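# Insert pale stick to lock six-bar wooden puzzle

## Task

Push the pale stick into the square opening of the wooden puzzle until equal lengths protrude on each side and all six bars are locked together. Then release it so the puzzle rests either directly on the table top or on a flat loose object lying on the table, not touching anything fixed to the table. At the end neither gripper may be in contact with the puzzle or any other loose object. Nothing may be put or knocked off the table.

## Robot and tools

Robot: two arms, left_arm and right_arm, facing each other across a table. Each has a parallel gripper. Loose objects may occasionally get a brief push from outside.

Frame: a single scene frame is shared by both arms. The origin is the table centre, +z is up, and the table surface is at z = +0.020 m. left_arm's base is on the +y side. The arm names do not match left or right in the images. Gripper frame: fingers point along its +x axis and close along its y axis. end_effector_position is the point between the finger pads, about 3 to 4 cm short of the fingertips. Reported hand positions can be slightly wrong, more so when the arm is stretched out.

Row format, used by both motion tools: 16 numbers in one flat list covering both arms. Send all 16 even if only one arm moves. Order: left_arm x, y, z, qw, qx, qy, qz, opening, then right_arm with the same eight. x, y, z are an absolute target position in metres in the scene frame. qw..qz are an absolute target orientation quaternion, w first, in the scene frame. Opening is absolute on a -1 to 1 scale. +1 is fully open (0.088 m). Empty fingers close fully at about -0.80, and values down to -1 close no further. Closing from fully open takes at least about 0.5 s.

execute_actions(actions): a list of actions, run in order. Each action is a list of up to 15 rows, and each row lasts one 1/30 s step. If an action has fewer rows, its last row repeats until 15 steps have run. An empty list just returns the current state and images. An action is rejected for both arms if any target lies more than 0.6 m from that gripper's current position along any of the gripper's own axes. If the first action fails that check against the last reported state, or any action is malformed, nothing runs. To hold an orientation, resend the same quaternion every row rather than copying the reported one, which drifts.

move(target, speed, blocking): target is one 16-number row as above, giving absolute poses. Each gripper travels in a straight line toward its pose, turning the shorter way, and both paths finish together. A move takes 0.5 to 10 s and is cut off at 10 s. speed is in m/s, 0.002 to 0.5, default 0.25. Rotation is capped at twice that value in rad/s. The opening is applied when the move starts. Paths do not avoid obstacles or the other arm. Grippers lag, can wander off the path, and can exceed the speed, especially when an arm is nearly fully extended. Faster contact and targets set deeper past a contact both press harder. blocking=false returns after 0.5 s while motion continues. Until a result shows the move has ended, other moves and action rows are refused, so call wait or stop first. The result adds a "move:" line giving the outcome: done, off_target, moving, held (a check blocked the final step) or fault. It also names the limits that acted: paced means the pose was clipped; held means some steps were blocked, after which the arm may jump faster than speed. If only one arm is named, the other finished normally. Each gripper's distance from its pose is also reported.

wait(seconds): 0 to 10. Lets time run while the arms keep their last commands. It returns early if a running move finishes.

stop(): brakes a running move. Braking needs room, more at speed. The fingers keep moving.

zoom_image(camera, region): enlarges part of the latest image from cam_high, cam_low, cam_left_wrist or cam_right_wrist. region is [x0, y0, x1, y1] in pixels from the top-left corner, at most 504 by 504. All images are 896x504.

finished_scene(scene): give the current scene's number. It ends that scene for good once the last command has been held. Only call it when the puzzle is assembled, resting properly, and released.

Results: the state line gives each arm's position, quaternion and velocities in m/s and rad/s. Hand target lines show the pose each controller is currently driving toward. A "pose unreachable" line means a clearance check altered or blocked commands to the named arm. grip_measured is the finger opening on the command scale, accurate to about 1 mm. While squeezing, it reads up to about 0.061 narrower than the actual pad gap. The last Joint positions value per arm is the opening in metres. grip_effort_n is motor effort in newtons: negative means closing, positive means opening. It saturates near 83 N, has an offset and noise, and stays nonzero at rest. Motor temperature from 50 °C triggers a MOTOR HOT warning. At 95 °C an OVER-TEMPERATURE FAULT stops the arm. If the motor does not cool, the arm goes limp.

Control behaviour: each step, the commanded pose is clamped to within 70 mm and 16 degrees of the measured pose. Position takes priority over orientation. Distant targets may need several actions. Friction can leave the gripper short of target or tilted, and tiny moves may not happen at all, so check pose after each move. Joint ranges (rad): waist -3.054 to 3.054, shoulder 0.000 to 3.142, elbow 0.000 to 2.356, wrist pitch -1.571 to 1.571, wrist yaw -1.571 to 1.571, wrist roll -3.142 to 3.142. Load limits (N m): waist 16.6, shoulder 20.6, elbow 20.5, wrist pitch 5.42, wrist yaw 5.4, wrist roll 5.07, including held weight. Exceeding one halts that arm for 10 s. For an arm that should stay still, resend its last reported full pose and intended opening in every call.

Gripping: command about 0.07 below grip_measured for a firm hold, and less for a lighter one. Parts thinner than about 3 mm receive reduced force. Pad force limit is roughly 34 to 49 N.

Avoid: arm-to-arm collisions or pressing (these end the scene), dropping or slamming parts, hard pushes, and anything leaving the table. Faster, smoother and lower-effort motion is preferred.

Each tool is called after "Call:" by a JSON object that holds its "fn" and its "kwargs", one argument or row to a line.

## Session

Call:
{"fn": "execute_actions", "kwargs": {
  "actions": []
}}

Scene clock: 0.00 s.
left_arm: end_effector_position=(+0.2637, +0.1348, +0.1303) grip_measured=+1.000 grip_effort_n=n/a end_effector_quat_wxyz=(+0.686, +0.074, +0.357, -0.629) end_effector_velocity=(-0.001, +0.003, -0.003) end_effector_angular_velocity=(+0.012, +0.013, +0.011) | right_arm: end_effector_position=(+0.3131, -0.3646, +0.3258) grip_measured=+1.000 grip_effort_n=n/a end_effector_quat_wxyz=(+0.729, +0.255, +0.531, +0.350) end_effector_velocity=(-0.001, -0.000, -0.002) end_effector_angular_velocity=(-0.003, +0.007, +0.007)
Joint positions: left_arm=[ 0.962  1.8    0.993 -0.153  0.779  0.345  0.088] | right_arm=[-0.968  1.011  1.1   -0.903 -0.609  0.635  0.088]
Joint velocities: left_arm=[ 0.002 -0.002 -0.007 -0.007 -0.007 -0.007  0.   ] | right_arm=[-0.002  0.002 -0.002 -0.007 -0.007 -0.007  0.   ]
Heat: left arm: hottest wrist pitch 31 °C (+0.0 °C/min); right arm: hottest elbow 32 °C (+0.0 °C/min).
Hand target (left_arm): +0.264, +0.135, +0.130; +0.686, +0.074, +0.357, -0.629
Hand target (right_arm): +0.313, -0.365, +0.326; +0.729, +0.255, +0.531, +0.350

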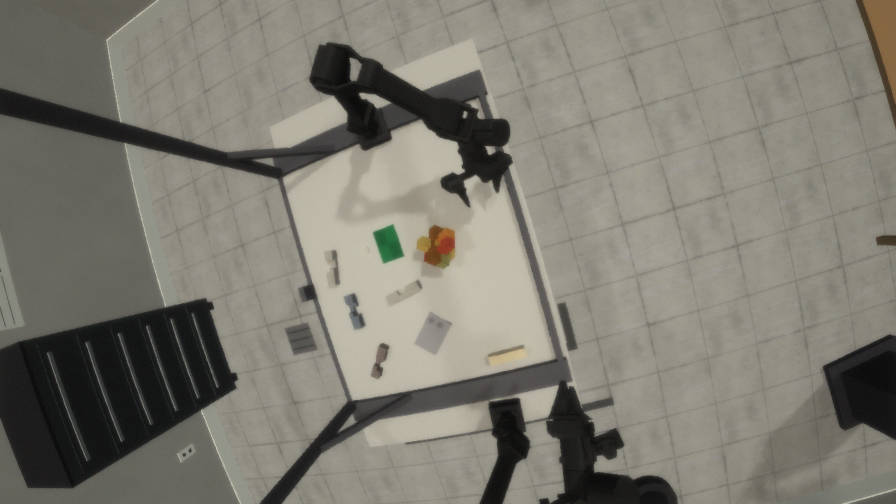

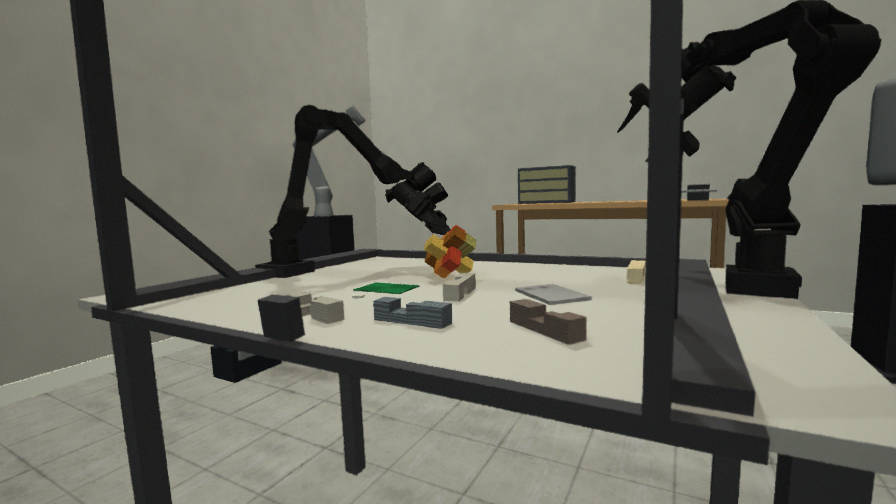

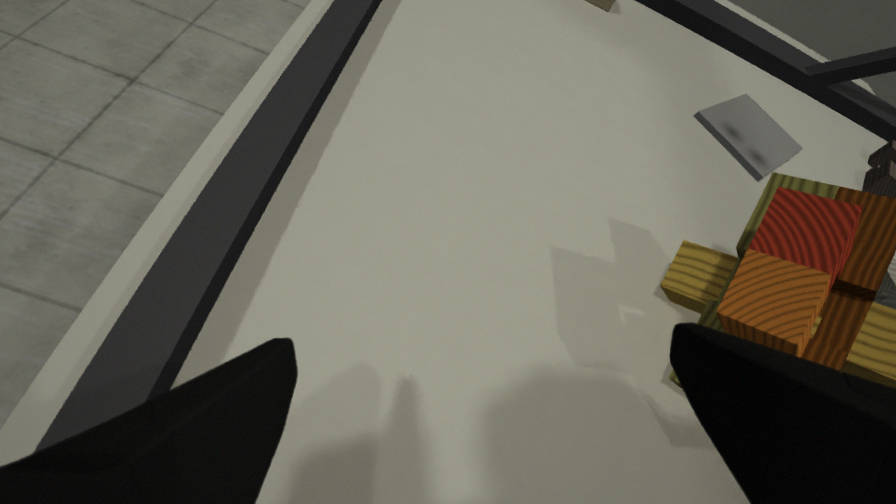

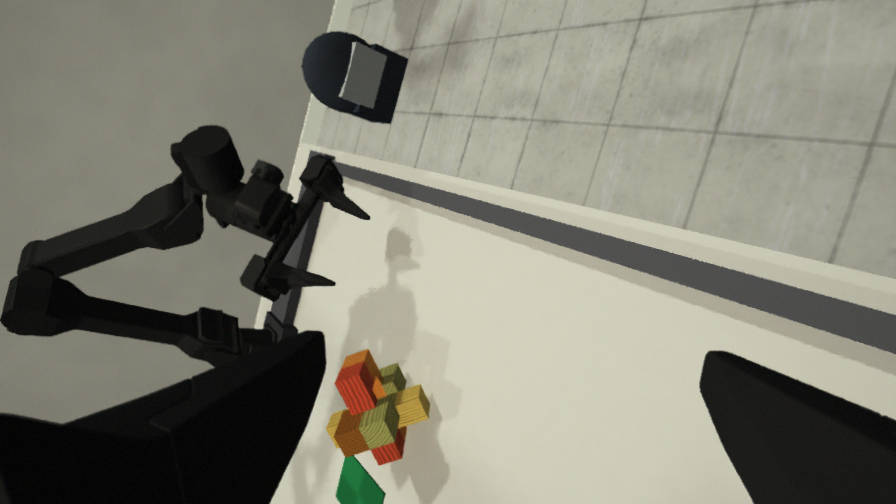

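Call:
{"fn": "zoom_image", "kwargs": {
  "camera": "cam_high",
  "region": [400, 210, 480, 290]
}}

Call:
{"fn": "zoom_image", "kwargs": {
  "camera": "cam_low",
  "region": [405, 210, 505, 300]
}}

Call:
{"fn": "zoom_image", "kwargs": {
  "camera": "cam_right_wrist",
  "region": [310, 330, 460, 480]
}}

Call:
{"fn": "zoom_image", "kwargs": {
  "camera": "cam_left_wrist",
  "region": [630, 150, 896, 450]
}}

Call:
{"fn": "zoom_image", "kwargs": {
  "camera": "cam_high",
  "region": [460, 320, 560, 400]
}}

Region (400, 210, 480, 290) of cam_high's 896x504 image, scaled by 6.300, with more detail than that image has.

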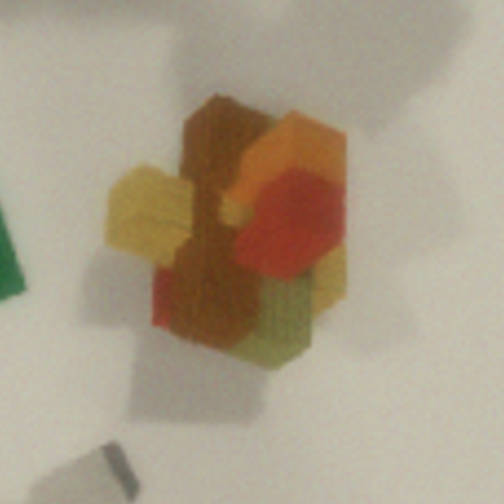

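Region (405, 210, 505, 300) of cam_low's 896x504 image, scaled by 5.040, with more detail than that image has; it fills the top 454 rows of this view, and the rest is white.

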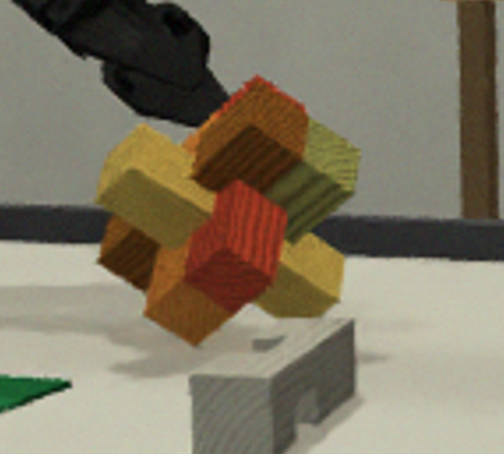

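Region (310, 330, 460, 480) of cam_right_wrist's 896x504 image, scaled by 3.360, with more detail than that image has.

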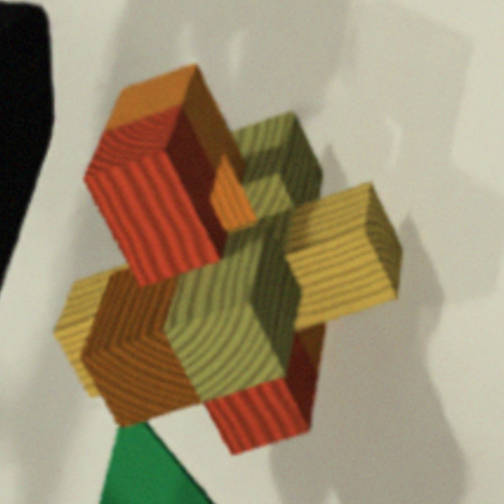

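Region (630, 150, 896, 450) of cam_left_wrist's 896x504 image, scaled by 1.680, with more detail than that image has; it fills the left 447 columns of this view, and the rest is white.

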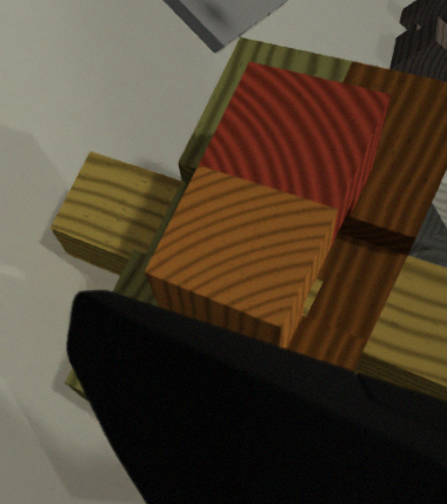

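Region (460, 320, 560, 400) of cam_high's 896x504 image, scaled by 5.040, with more detail than that image has; it fills the top 403 rows of this view, and the rest is white.

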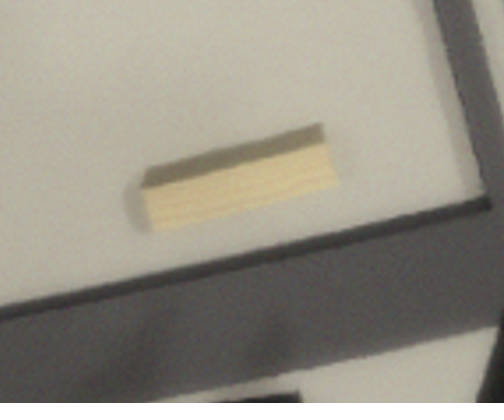

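Call:
{"fn": "move", "kwargs": {
  "target": [0.1652,0.0553,0.1474, 0.4817,-0.0757,0.8167,-0.3088, 1.0, 0.0824,-0.3527,0.0765, 0.9659,-0.0023,0.2588,0.0084, 0.16],
  "speed": 0.3
}}

Scene clock: 122.57 s.
left_arm: end_effector_position=(+0.1657, +0.0575, +0.1525) grip_measured=+1.000 grip_effort_n=-0.2 end_effector_quat_wxyz=(-0.487, +0.073, -0.812, +0.314) end_effector_velocity=(-0.002, +0.002, +0.002) end_effector_angular_velocity=(+0.025, +0.011, +0.014) | right_arm: end_effector_position=(+0.0847, -0.3543, +0.0793) grip_measured=+0.162 grip_effort_n=-15.1 end_effector_quat_wxyz=(+0.968, +0.000, +0.252, +0.009) end_effector_velocity=(+0.001, -0.006, -0.001) end_effector_angular_velocity=(-0.017, +0.000, -0.041)
Joint positions: left_arm=[ 0.639  2.107  1.681 -1.122  0.731 -0.55   0.088] | right_arm=[ 0.8    2.14   1.077 -1.372  0.719  2.635  0.047]
Joint velocities: left_arm=[-0.002 -0.002  0.007 -0.022 -0.007 -0.022  0.   ] | right_arm=[-0.002  0.007  0.002 -0.022 -0.037  0.022 -0.   ]
Heat: left arm: hottest elbow 35 °C (+1.0 °C/min); right arm: hottest elbow 36 °C (+0.0 °C/min).
Hand target (left_arm): +0.166, +0.055, +0.148; +0.483, -0.074, +0.816, -0.309
Hand target (right_arm): +0.083, -0.355, +0.077; +0.968, -0.002, +0.251, +0.006
Off the commanded pose (left_arm): 0.006 m, 1 deg.
Off the commanded pose (right_arm): 0.004 m, 1 deg.
move: done

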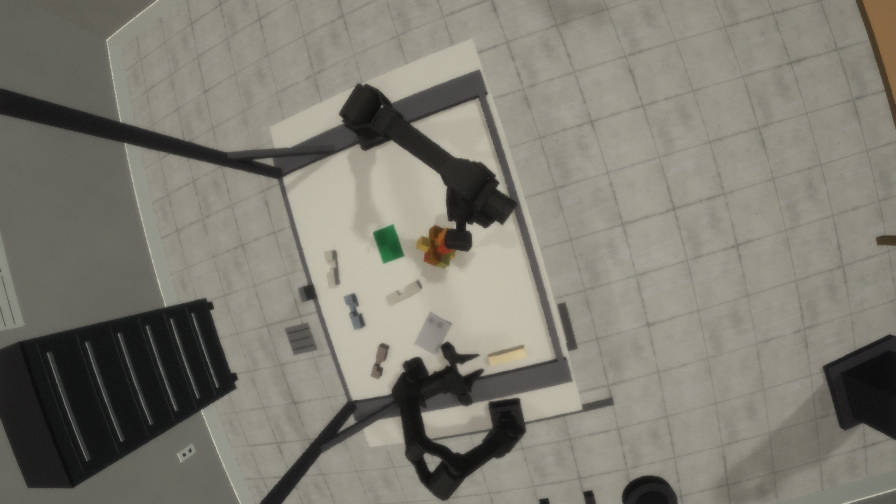

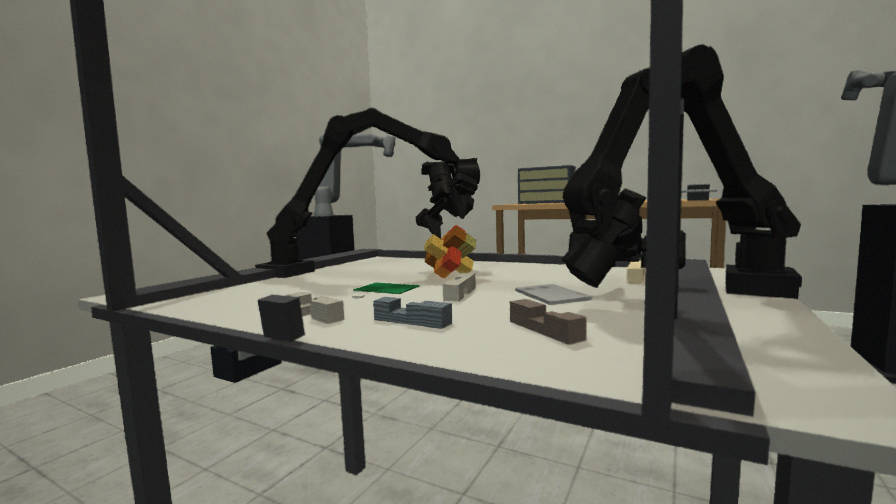

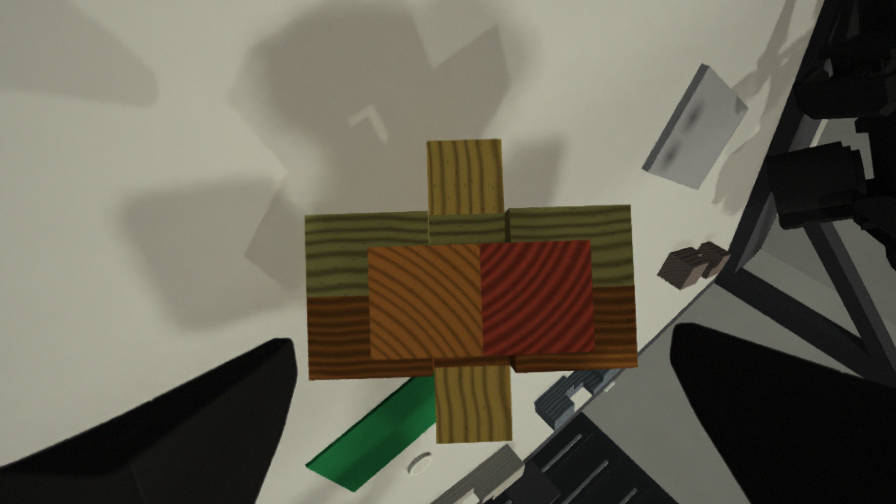

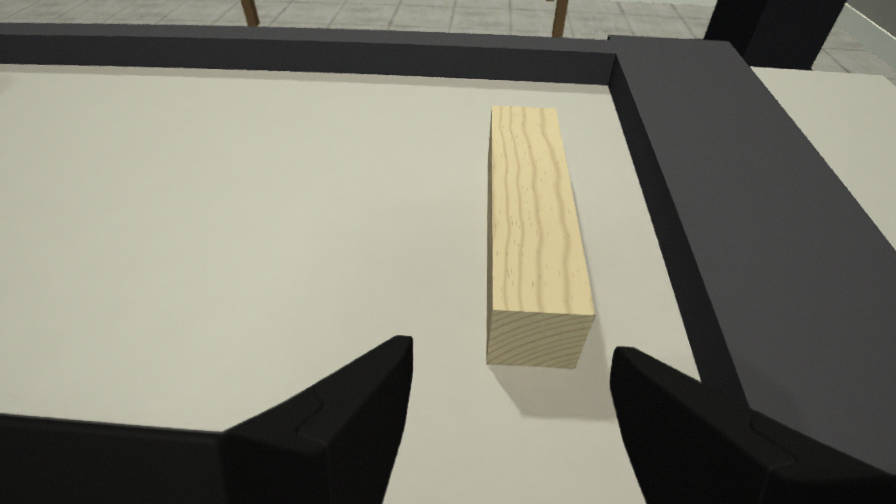

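Call:
{"fn": "execute_actions", "kwargs": {
  "actions": []
}}

Scene clock: 137.70 s.
left_arm: end_effector_position=(+0.1657, +0.0575, +0.1523) grip_measured=+1.000 grip_effort_n=-0.2 end_effector_quat_wxyz=(-0.487, +0.073, -0.812, +0.313) end_effector_velocity=(-0.001, +0.001, +0.001) end_effector_angular_velocity=(+0.010, -0.001, +0.003) | right_arm: end_effector_position=(+0.0848, -0.3544, +0.0792) grip_measured=+0.162 grip_effort_n=-15.1 end_effector_quat_wxyz=(+0.968, -0.000, +0.252, +0.008) end_effector_velocity=(+0.001, -0.002, +0.001) end_effector_angular_velocity=(-0.002, -0.001, -0.012)
Joint positions: left_arm=[ 0.639  2.107  1.681 -1.122  0.731 -0.55   0.088] | right_arm=[ 0.8    2.141  1.077 -1.373  0.719  2.636  0.047]
Joint velocities: left_arm=[-0.002 -0.002  0.002 -0.007 -0.007 -0.007  0.   ] | right_arm=[-0.002 -0.002 -0.002 -0.007 -0.007  0.007 -0.   ]
Heat: left arm: hottest elbow 36 °C (+2.0 °C/min); right arm: hottest elbow 35 °C (-1.0 °C/min).
Hand target (left_arm): +0.166, +0.055, +0.148; +0.483, -0.074, +0.816, -0.309
Hand target (right_arm): +0.083, -0.355, +0.077; +0.968, -0.002, +0.251, +0.006
Off the commanded pose (left_arm): 0.005 m, 1 deg.
Off the commanded pose (right_arm): 0.004 m, 1 deg.

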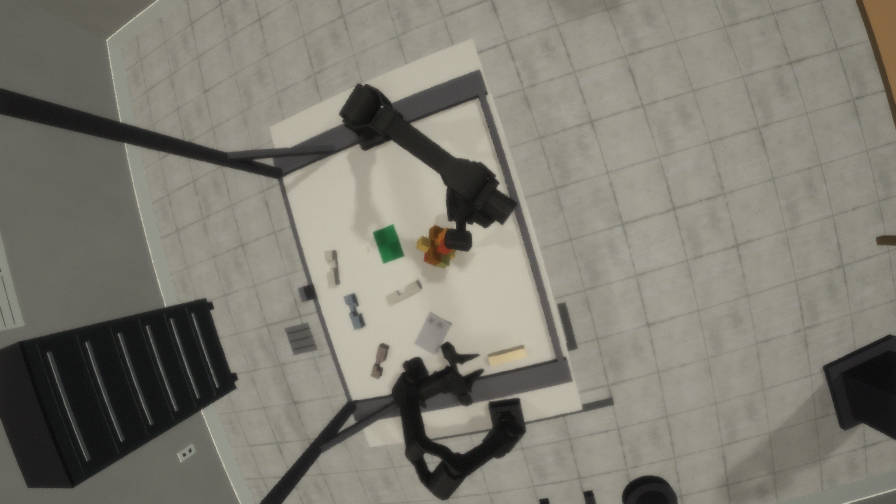

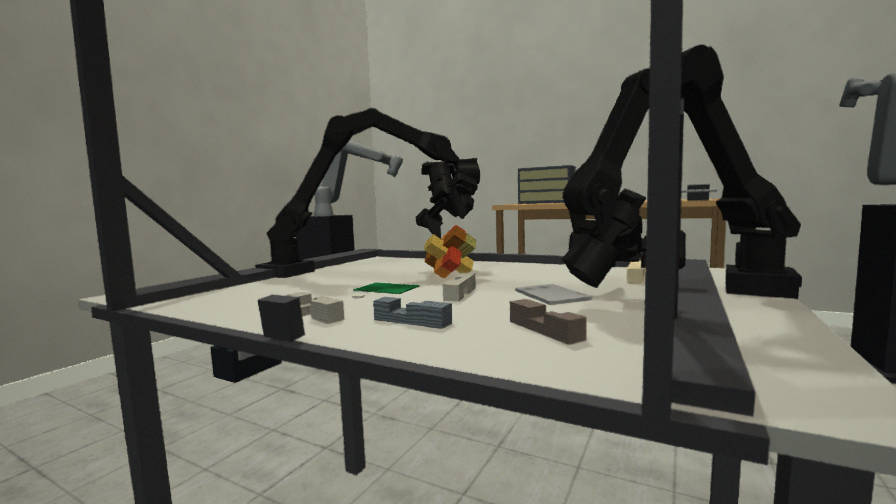

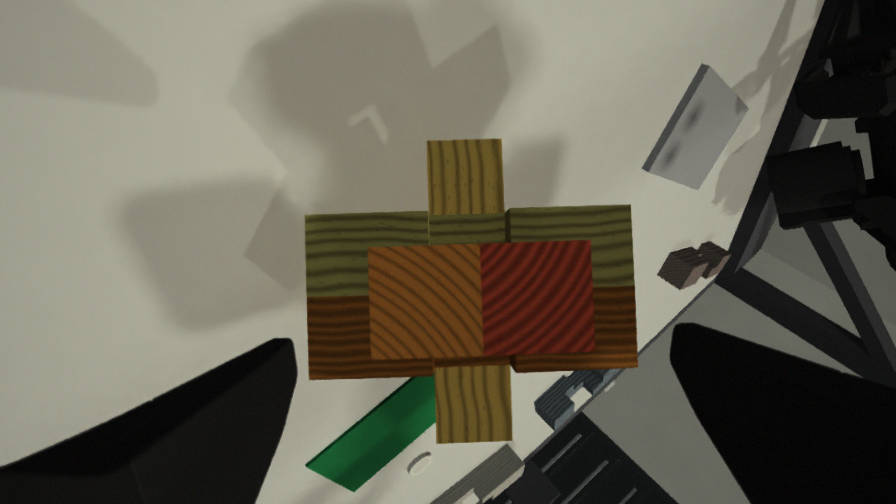

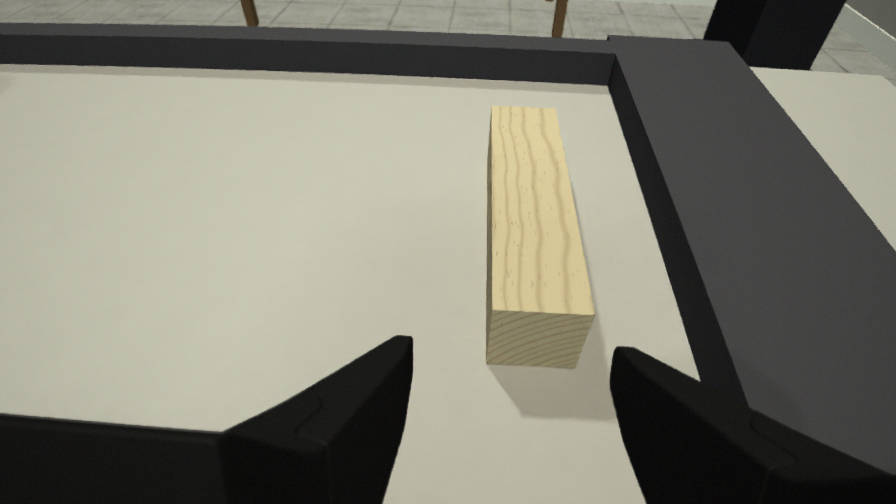

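Call:
{"fn": "move", "kwargs": {
  "target": [0.1416,0.0364,0.1141,0.4817,-0.0757,0.8167,-0.3088,1.0,0.130,-0.365,0.049,0.9659,-0.0023,0.2588,0.0084,0.16],
  "speed": 0.04
}}

Scene clock: 174.60 s.
left_arm: end_effector_position=(+0.1440, +0.0351, +0.1240) grip_measured=+1.000 grip_effort_n=-0.2 end_effector_quat_wxyz=(+0.489, -0.078, +0.808, -0.319) end_effector_velocity=(+0.002, +0.000, -0.002) end_effector_angular_velocity=(+0.010, -0.019, +0.005) | right_arm: end_effector_position=(+0.1268, -0.3640, +0.0510) grip_measured=+0.162 grip_effort_n=-15.1 end_effector_quat_wxyz=(+0.965, -0.007, +0.261, +0.010) end_effector_velocity=(+0.001, +0.000, +0.001) end_effector_angular_velocity=(+0.003, -0.000, +0.006)
Joint positions: left_arm=[ 0.565  2.126  1.59  -0.927  0.731 -0.655  0.088] | right_arm=[ 0.696  2.112  0.884 -1.121  0.785  2.509  0.047]
Joint velocities: left_arm=[-0.002 -0.002 -0.002  0.007 -0.022 -0.007  0.   ] | right_arm=[-0.002 -0.007 -0.007  0.007  0.007 -0.007 -0.   ]
Heat: left arm: hottest elbow 37 °C (+2.0 °C/min); right arm: hottest elbow 33 °C (-4.0 °C/min).
Hand target (left_arm): +0.141, +0.037, +0.114; +0.482, -0.075, +0.816, -0.309
Hand target (right_arm): +0.130, -0.365, +0.049; +0.966, -0.002, +0.259, +0.008
Off the commanded pose (left_arm): 0.010 m, 2 deg.
Off the commanded pose (right_arm): 0.004 m, 1 deg.
move: off_target (left_arm)

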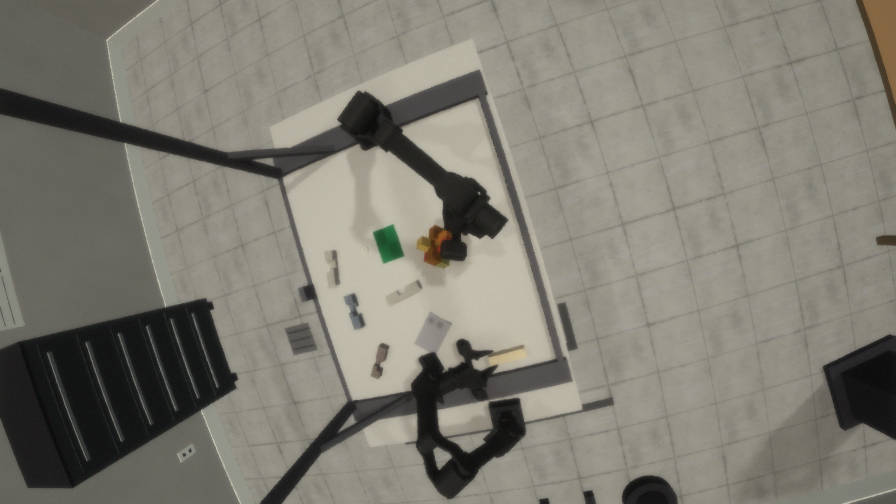

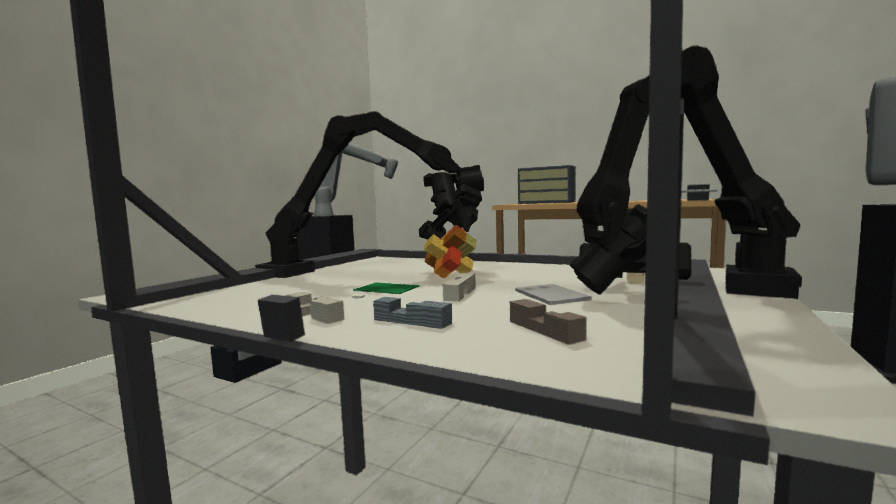

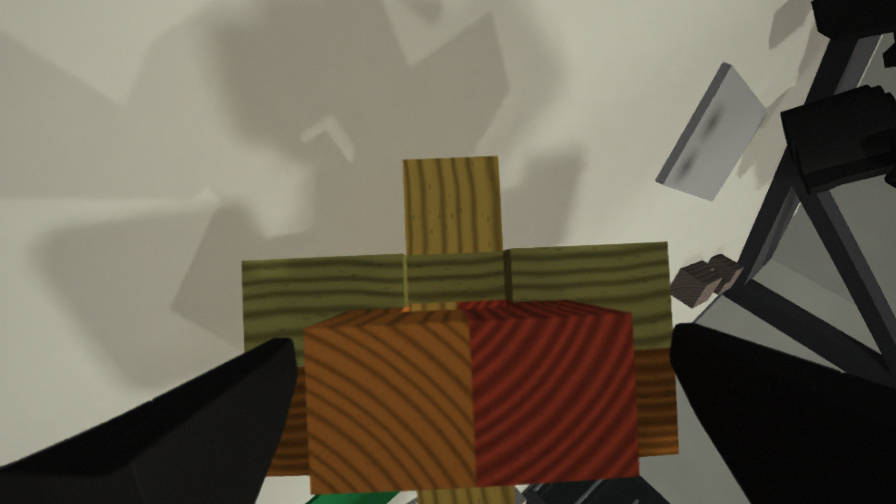

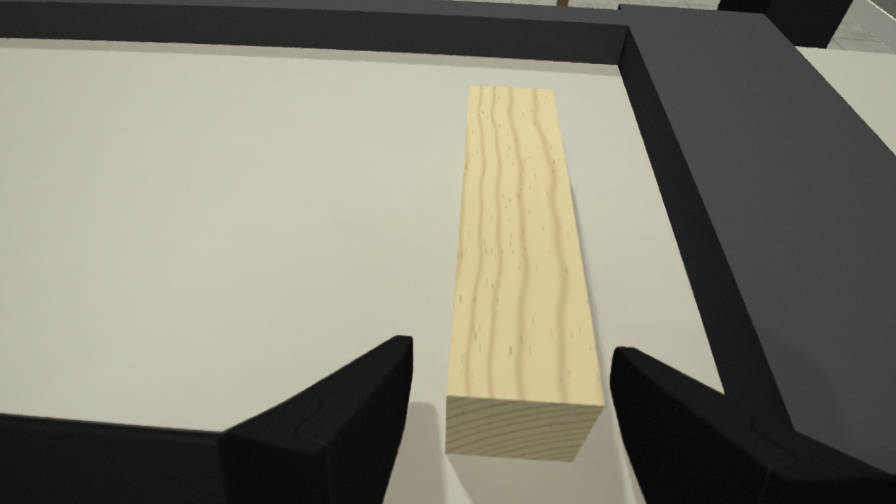

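Call:
{"fn": "move", "kwargs": {
  "target": [0.1321,0.0393,0.1083,0.4817,-0.0757,0.8167,-0.3088,1.0,0.130,-0.365,0.049,0.9659,-0.0023,0.2588,0.0084,-0.35],
  "speed": 0.02
}}

Scene clock: 190.60 s.
left_arm: end_effector_position=(+0.1351, +0.0380, +0.1098) grip_measured=+1.000 grip_effort_n=-0.2 end_effector_quat_wxyz=(-0.484, +0.076, -0.814, +0.312) end_effector_velocity=(-0.005, +0.007, -0.000) end_effector_angular_velocity=(+0.046, +0.023, +0.015) | right_arm: end_effector_position=(+0.1275, -0.3634, +0.0505) grip_measured=-0.243 grip_effort_n=-83.5 end_effector_quat_wxyz=(+0.965, -0.002, +0.261, +0.011) end_effector_velocity=(+0.002, -0.000, +0.002) end_effector_angular_velocity=(-0.009, -0.009, +0.006)
Joint positions: left_arm=[ 0.551  2.126  1.531 -0.875  0.731 -0.675  0.088] | right_arm=[ 0.694  2.111  0.881 -1.113  0.79   2.513  0.027]
Joint velocities: left_arm=[-0.002 -0.007 -0.007 -0.037 -0.007 -0.022  0.   ] | right_arm=[-0.002 -0.002 -0.002 -0.007  0.007 -0.007 -0.   ]
Heat: left arm: hottest elbow 36 °C (+1.0 °C/min); right arm: hottest shoulder 32 °C (-3.0 °C/min).
Hand target (left_arm): +0.132, +0.040, +0.108; +0.482, -0.076, +0.817, -0.309
Hand target (right_arm): +0.130, -0.365, +0.049; +0.966, -0.002, +0.259, +0.008
Off the commanded pose (left_arm): 0.004 m, 1 deg.
Off the commanded pose (right_arm): 0.003 m, 0 deg.
move: done

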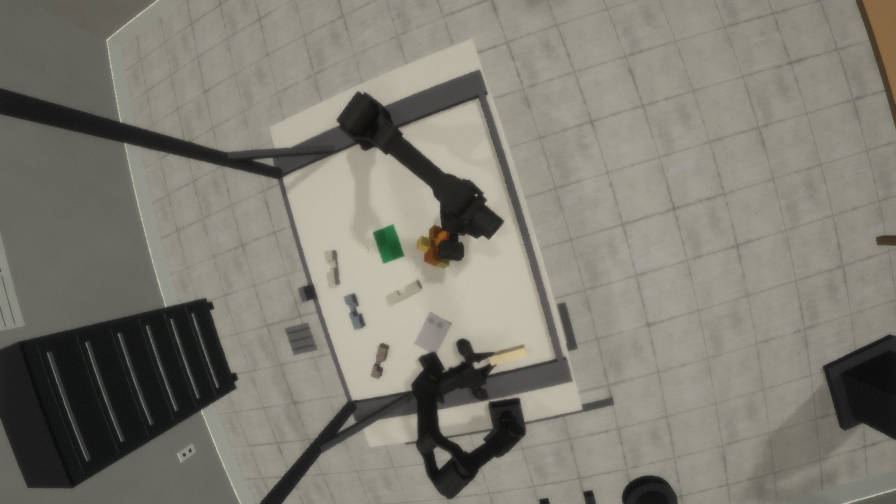

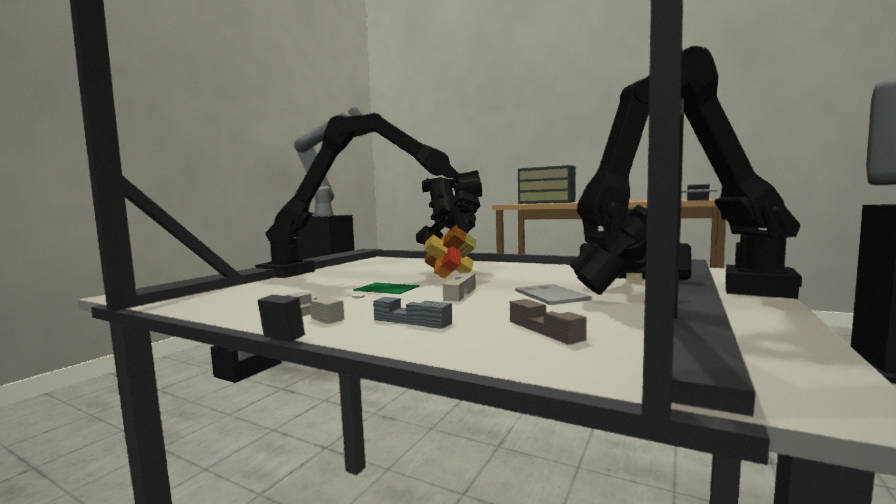

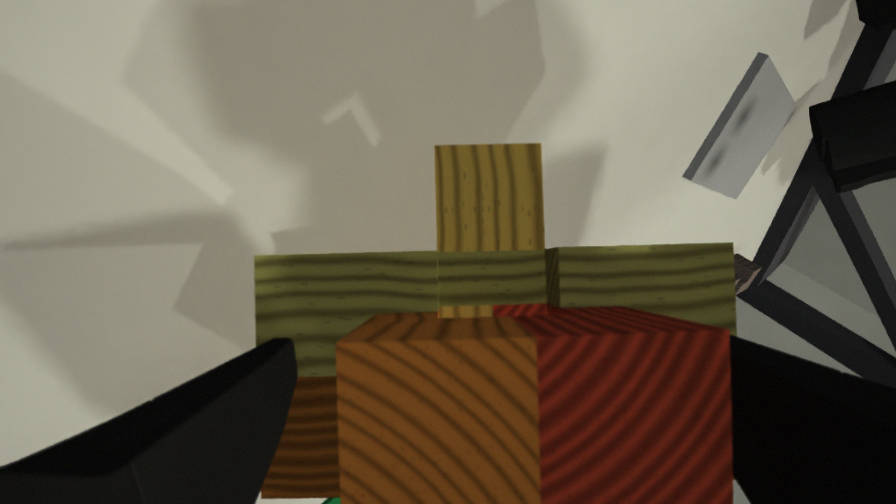

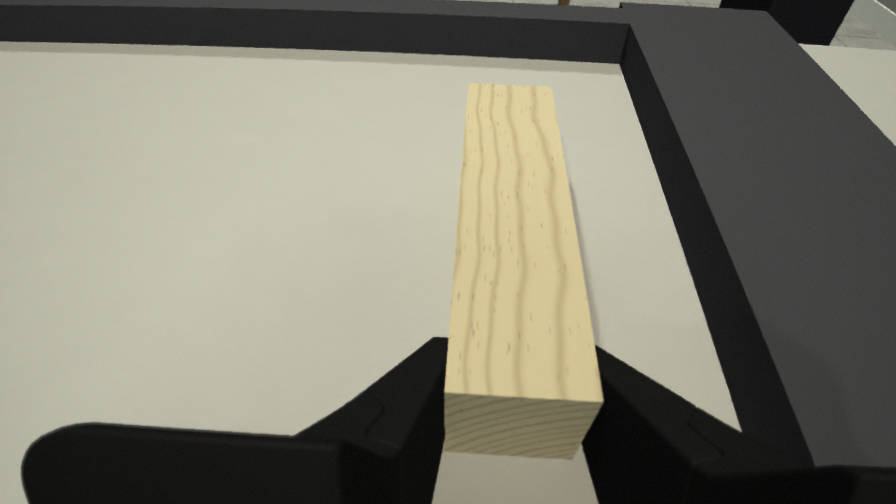

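Call:
{"fn": "move", "kwargs": {
  "target": [0.1345,0.031,0.110,0.4817,-0.0757,0.8167,-0.3088,0.75,0.130,-0.365,0.049,0.9659,-0.0023,0.2588,0.0084,-0.33],
  "speed": 0.015
}}

Scene clock: 202.53 s.
left_arm: end_effector_position=(+0.1348, +0.0328, +0.1152) grip_measured=+0.753 grip_effort_n=-14.7 end_effector_quat_wxyz=(-0.485, +0.077, -0.813, +0.314) end_effector_velocity=(-0.001, +0.002, -0.004) end_effector_angular_velocity=(+0.015, -0.000, -0.007) | right_arm: end_effector_position=(+0.1275, -0.3634, +0.0504) grip_measured=-0.243 grip_effort_n=-83.5 end_effector_quat_wxyz=(+0.965, -0.002, +0.261, +0.011) end_effector_velocity=(+0.001, -0.005, -0.001) end_effector_angular_velocity=(-0.038, +0.005, -0.007)
Joint positions: left_arm=[ 0.543  2.13   1.559 -0.888  0.731 -0.684  0.076] | right_arm=[ 0.694  2.111  0.881 -1.113  0.79   2.513  0.027]
Joint velocities: left_arm=[-0.002  0.007 -0.002 -0.007 -0.007  0.007 -0.   ] | right_arm=[-0.002 -0.002 -0.007 -0.007 -0.022 -0.022  0.   ]
Heat: left arm: hottest shoulder 35 °C (-1.0 °C/min); right arm: hottest shoulder 32 °C (-3.0 °C/min).
Hand target (left_arm): +0.134, +0.031, +0.110; +0.482, -0.076, +0.817, -0.309
Hand target (right_arm): +0.130, -0.365, +0.049; +0.966, -0.002, +0.259, +0.008
Off the commanded pose (left_arm): 0.006 m, 1 deg.
Off the commanded pose (right_arm): 0.003 m, 0 deg.
move: done

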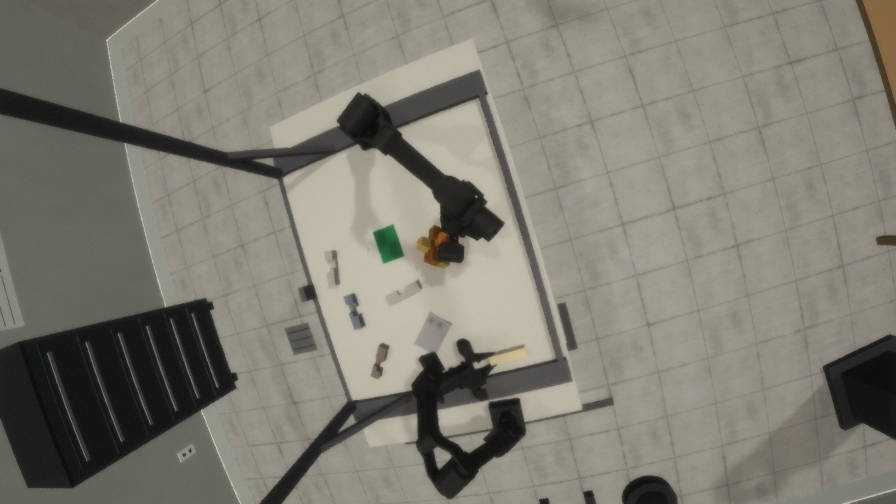

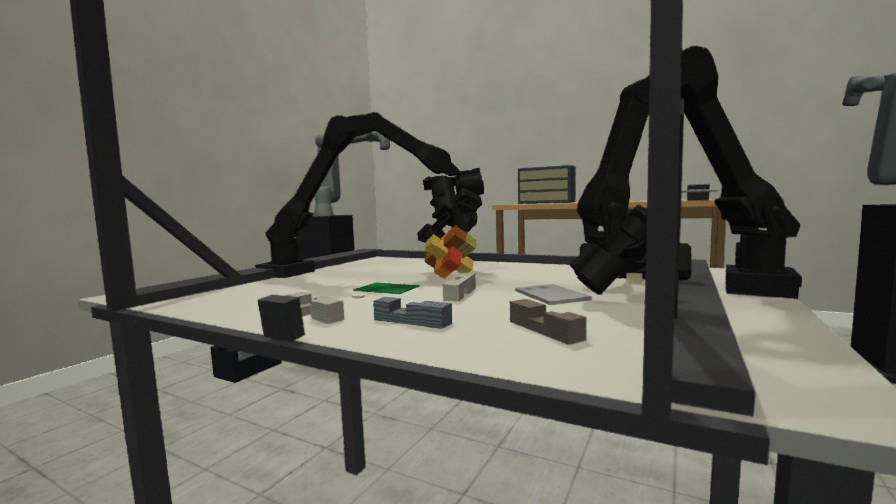

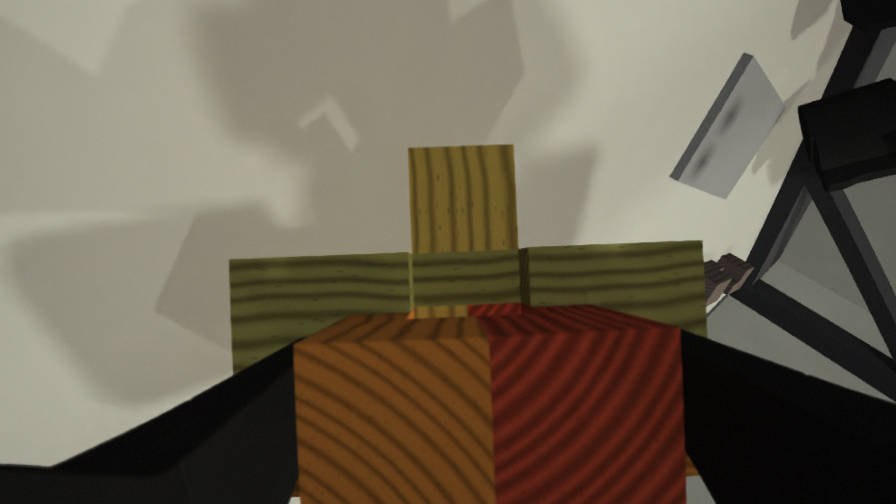

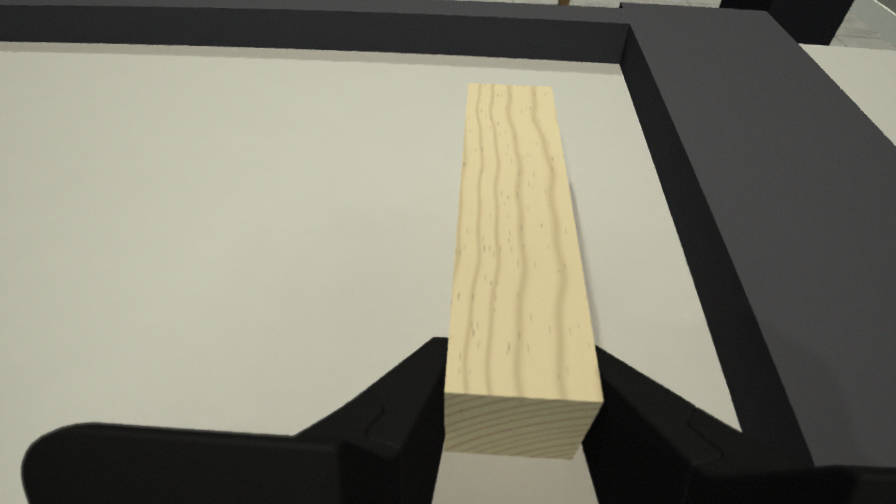

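Call:
{"fn": "move", "kwargs": {
  "target": [0.1348,0.0328,0.1145,0.4817,-0.0757,0.8167,-0.3088,0.25,0.130,-0.365,0.049,0.9659,-0.0023,0.2588,0.0084,-0.33],
  "speed": 0.015
}}

Scene clock: 206.40 s.
left_arm: end_effector_position=(+0.1342, +0.0344, +0.1153) grip_measured=+0.351 grip_effort_n=-83.5 end_effector_quat_wxyz=(-0.483, +0.076, -0.816, +0.309) end_effector_velocity=(-0.003, +0.004, -0.002) end_effector_angular_velocity=(+0.026, -0.010, -0.011) | right_arm: end_effector_position=(+0.1275, -0.3634, +0.0504) grip_measured=-0.243 grip_effort_n=-83.5 end_effector_quat_wxyz=(+0.965, -0.002, +0.261, +0.011) end_effector_velocity=(+0.001, -0.002, +0.001) end_effector_angular_velocity=(-0.015, -0.000, -0.004)
Joint positions: left_arm=[ 0.544  2.131  1.562 -0.902  0.73  -0.684  0.056] | right_arm=[ 0.694  2.111  0.881 -1.113  0.79   2.513  0.027]
Joint velocities: left_arm=[-0.007 -0.002 -0.002 -0.022 -0.022  0.007 -0.   ] | right_arm=[-0.002 -0.002 -0.002 -0.007 -0.007 -0.007  0.   ]
Heat: left arm: hottest shoulder 35 °C (-1.0 °C/min); right arm: hottest shoulder 32 °C (-2.0 °C/min).
Hand target (left_arm): +0.135, +0.033, +0.114; +0.482, -0.076, +0.817, -0.309
Hand target (right_arm): +0.130, -0.365, +0.049; +0.966, -0.002, +0.259, +0.008
Off the commanded pose (left_arm): 0.002 m, 0 deg.
Off the commanded pose (right_arm): 0.003 m, 0 deg.
move: done

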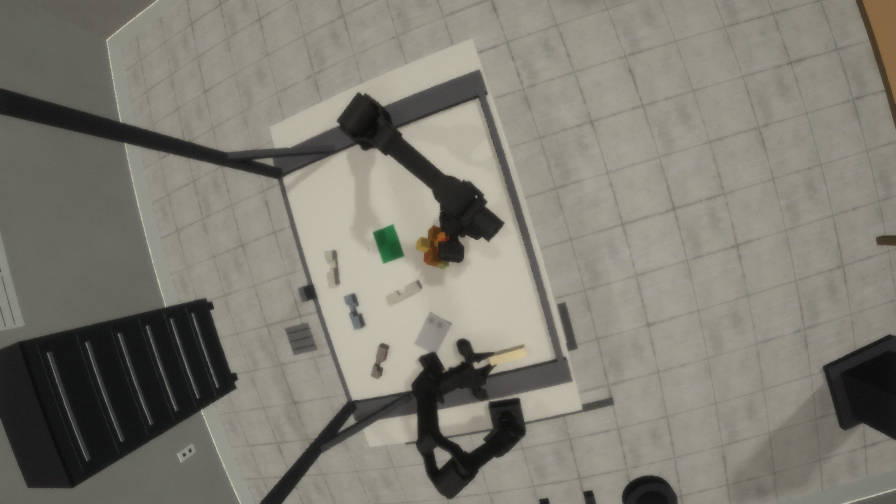

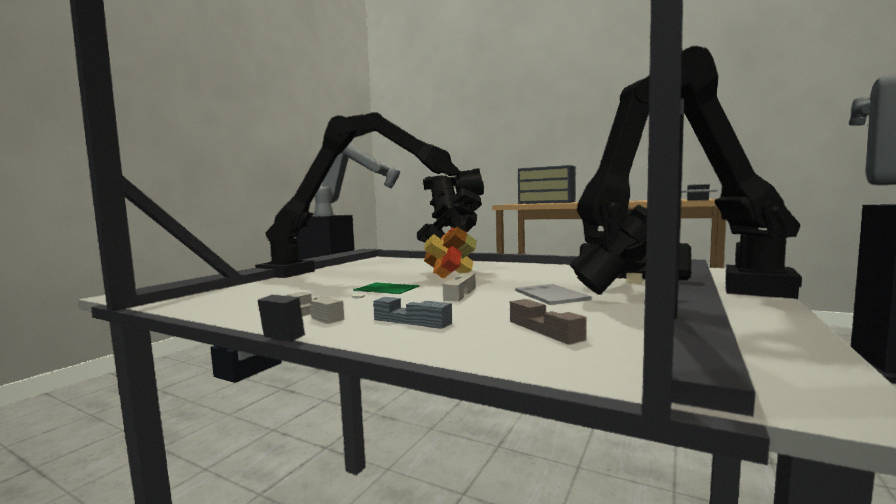

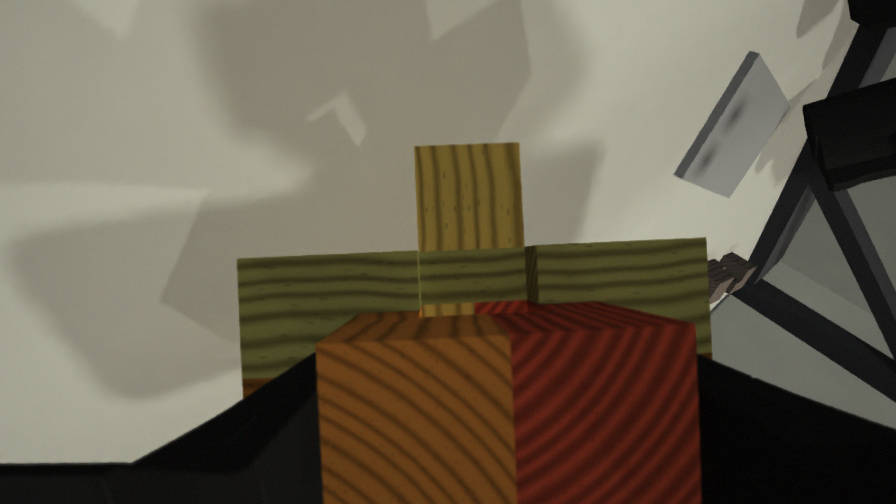

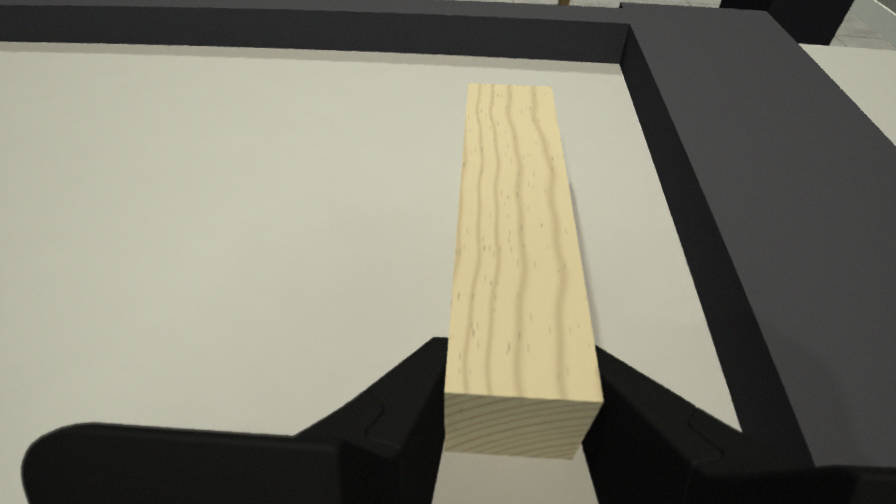

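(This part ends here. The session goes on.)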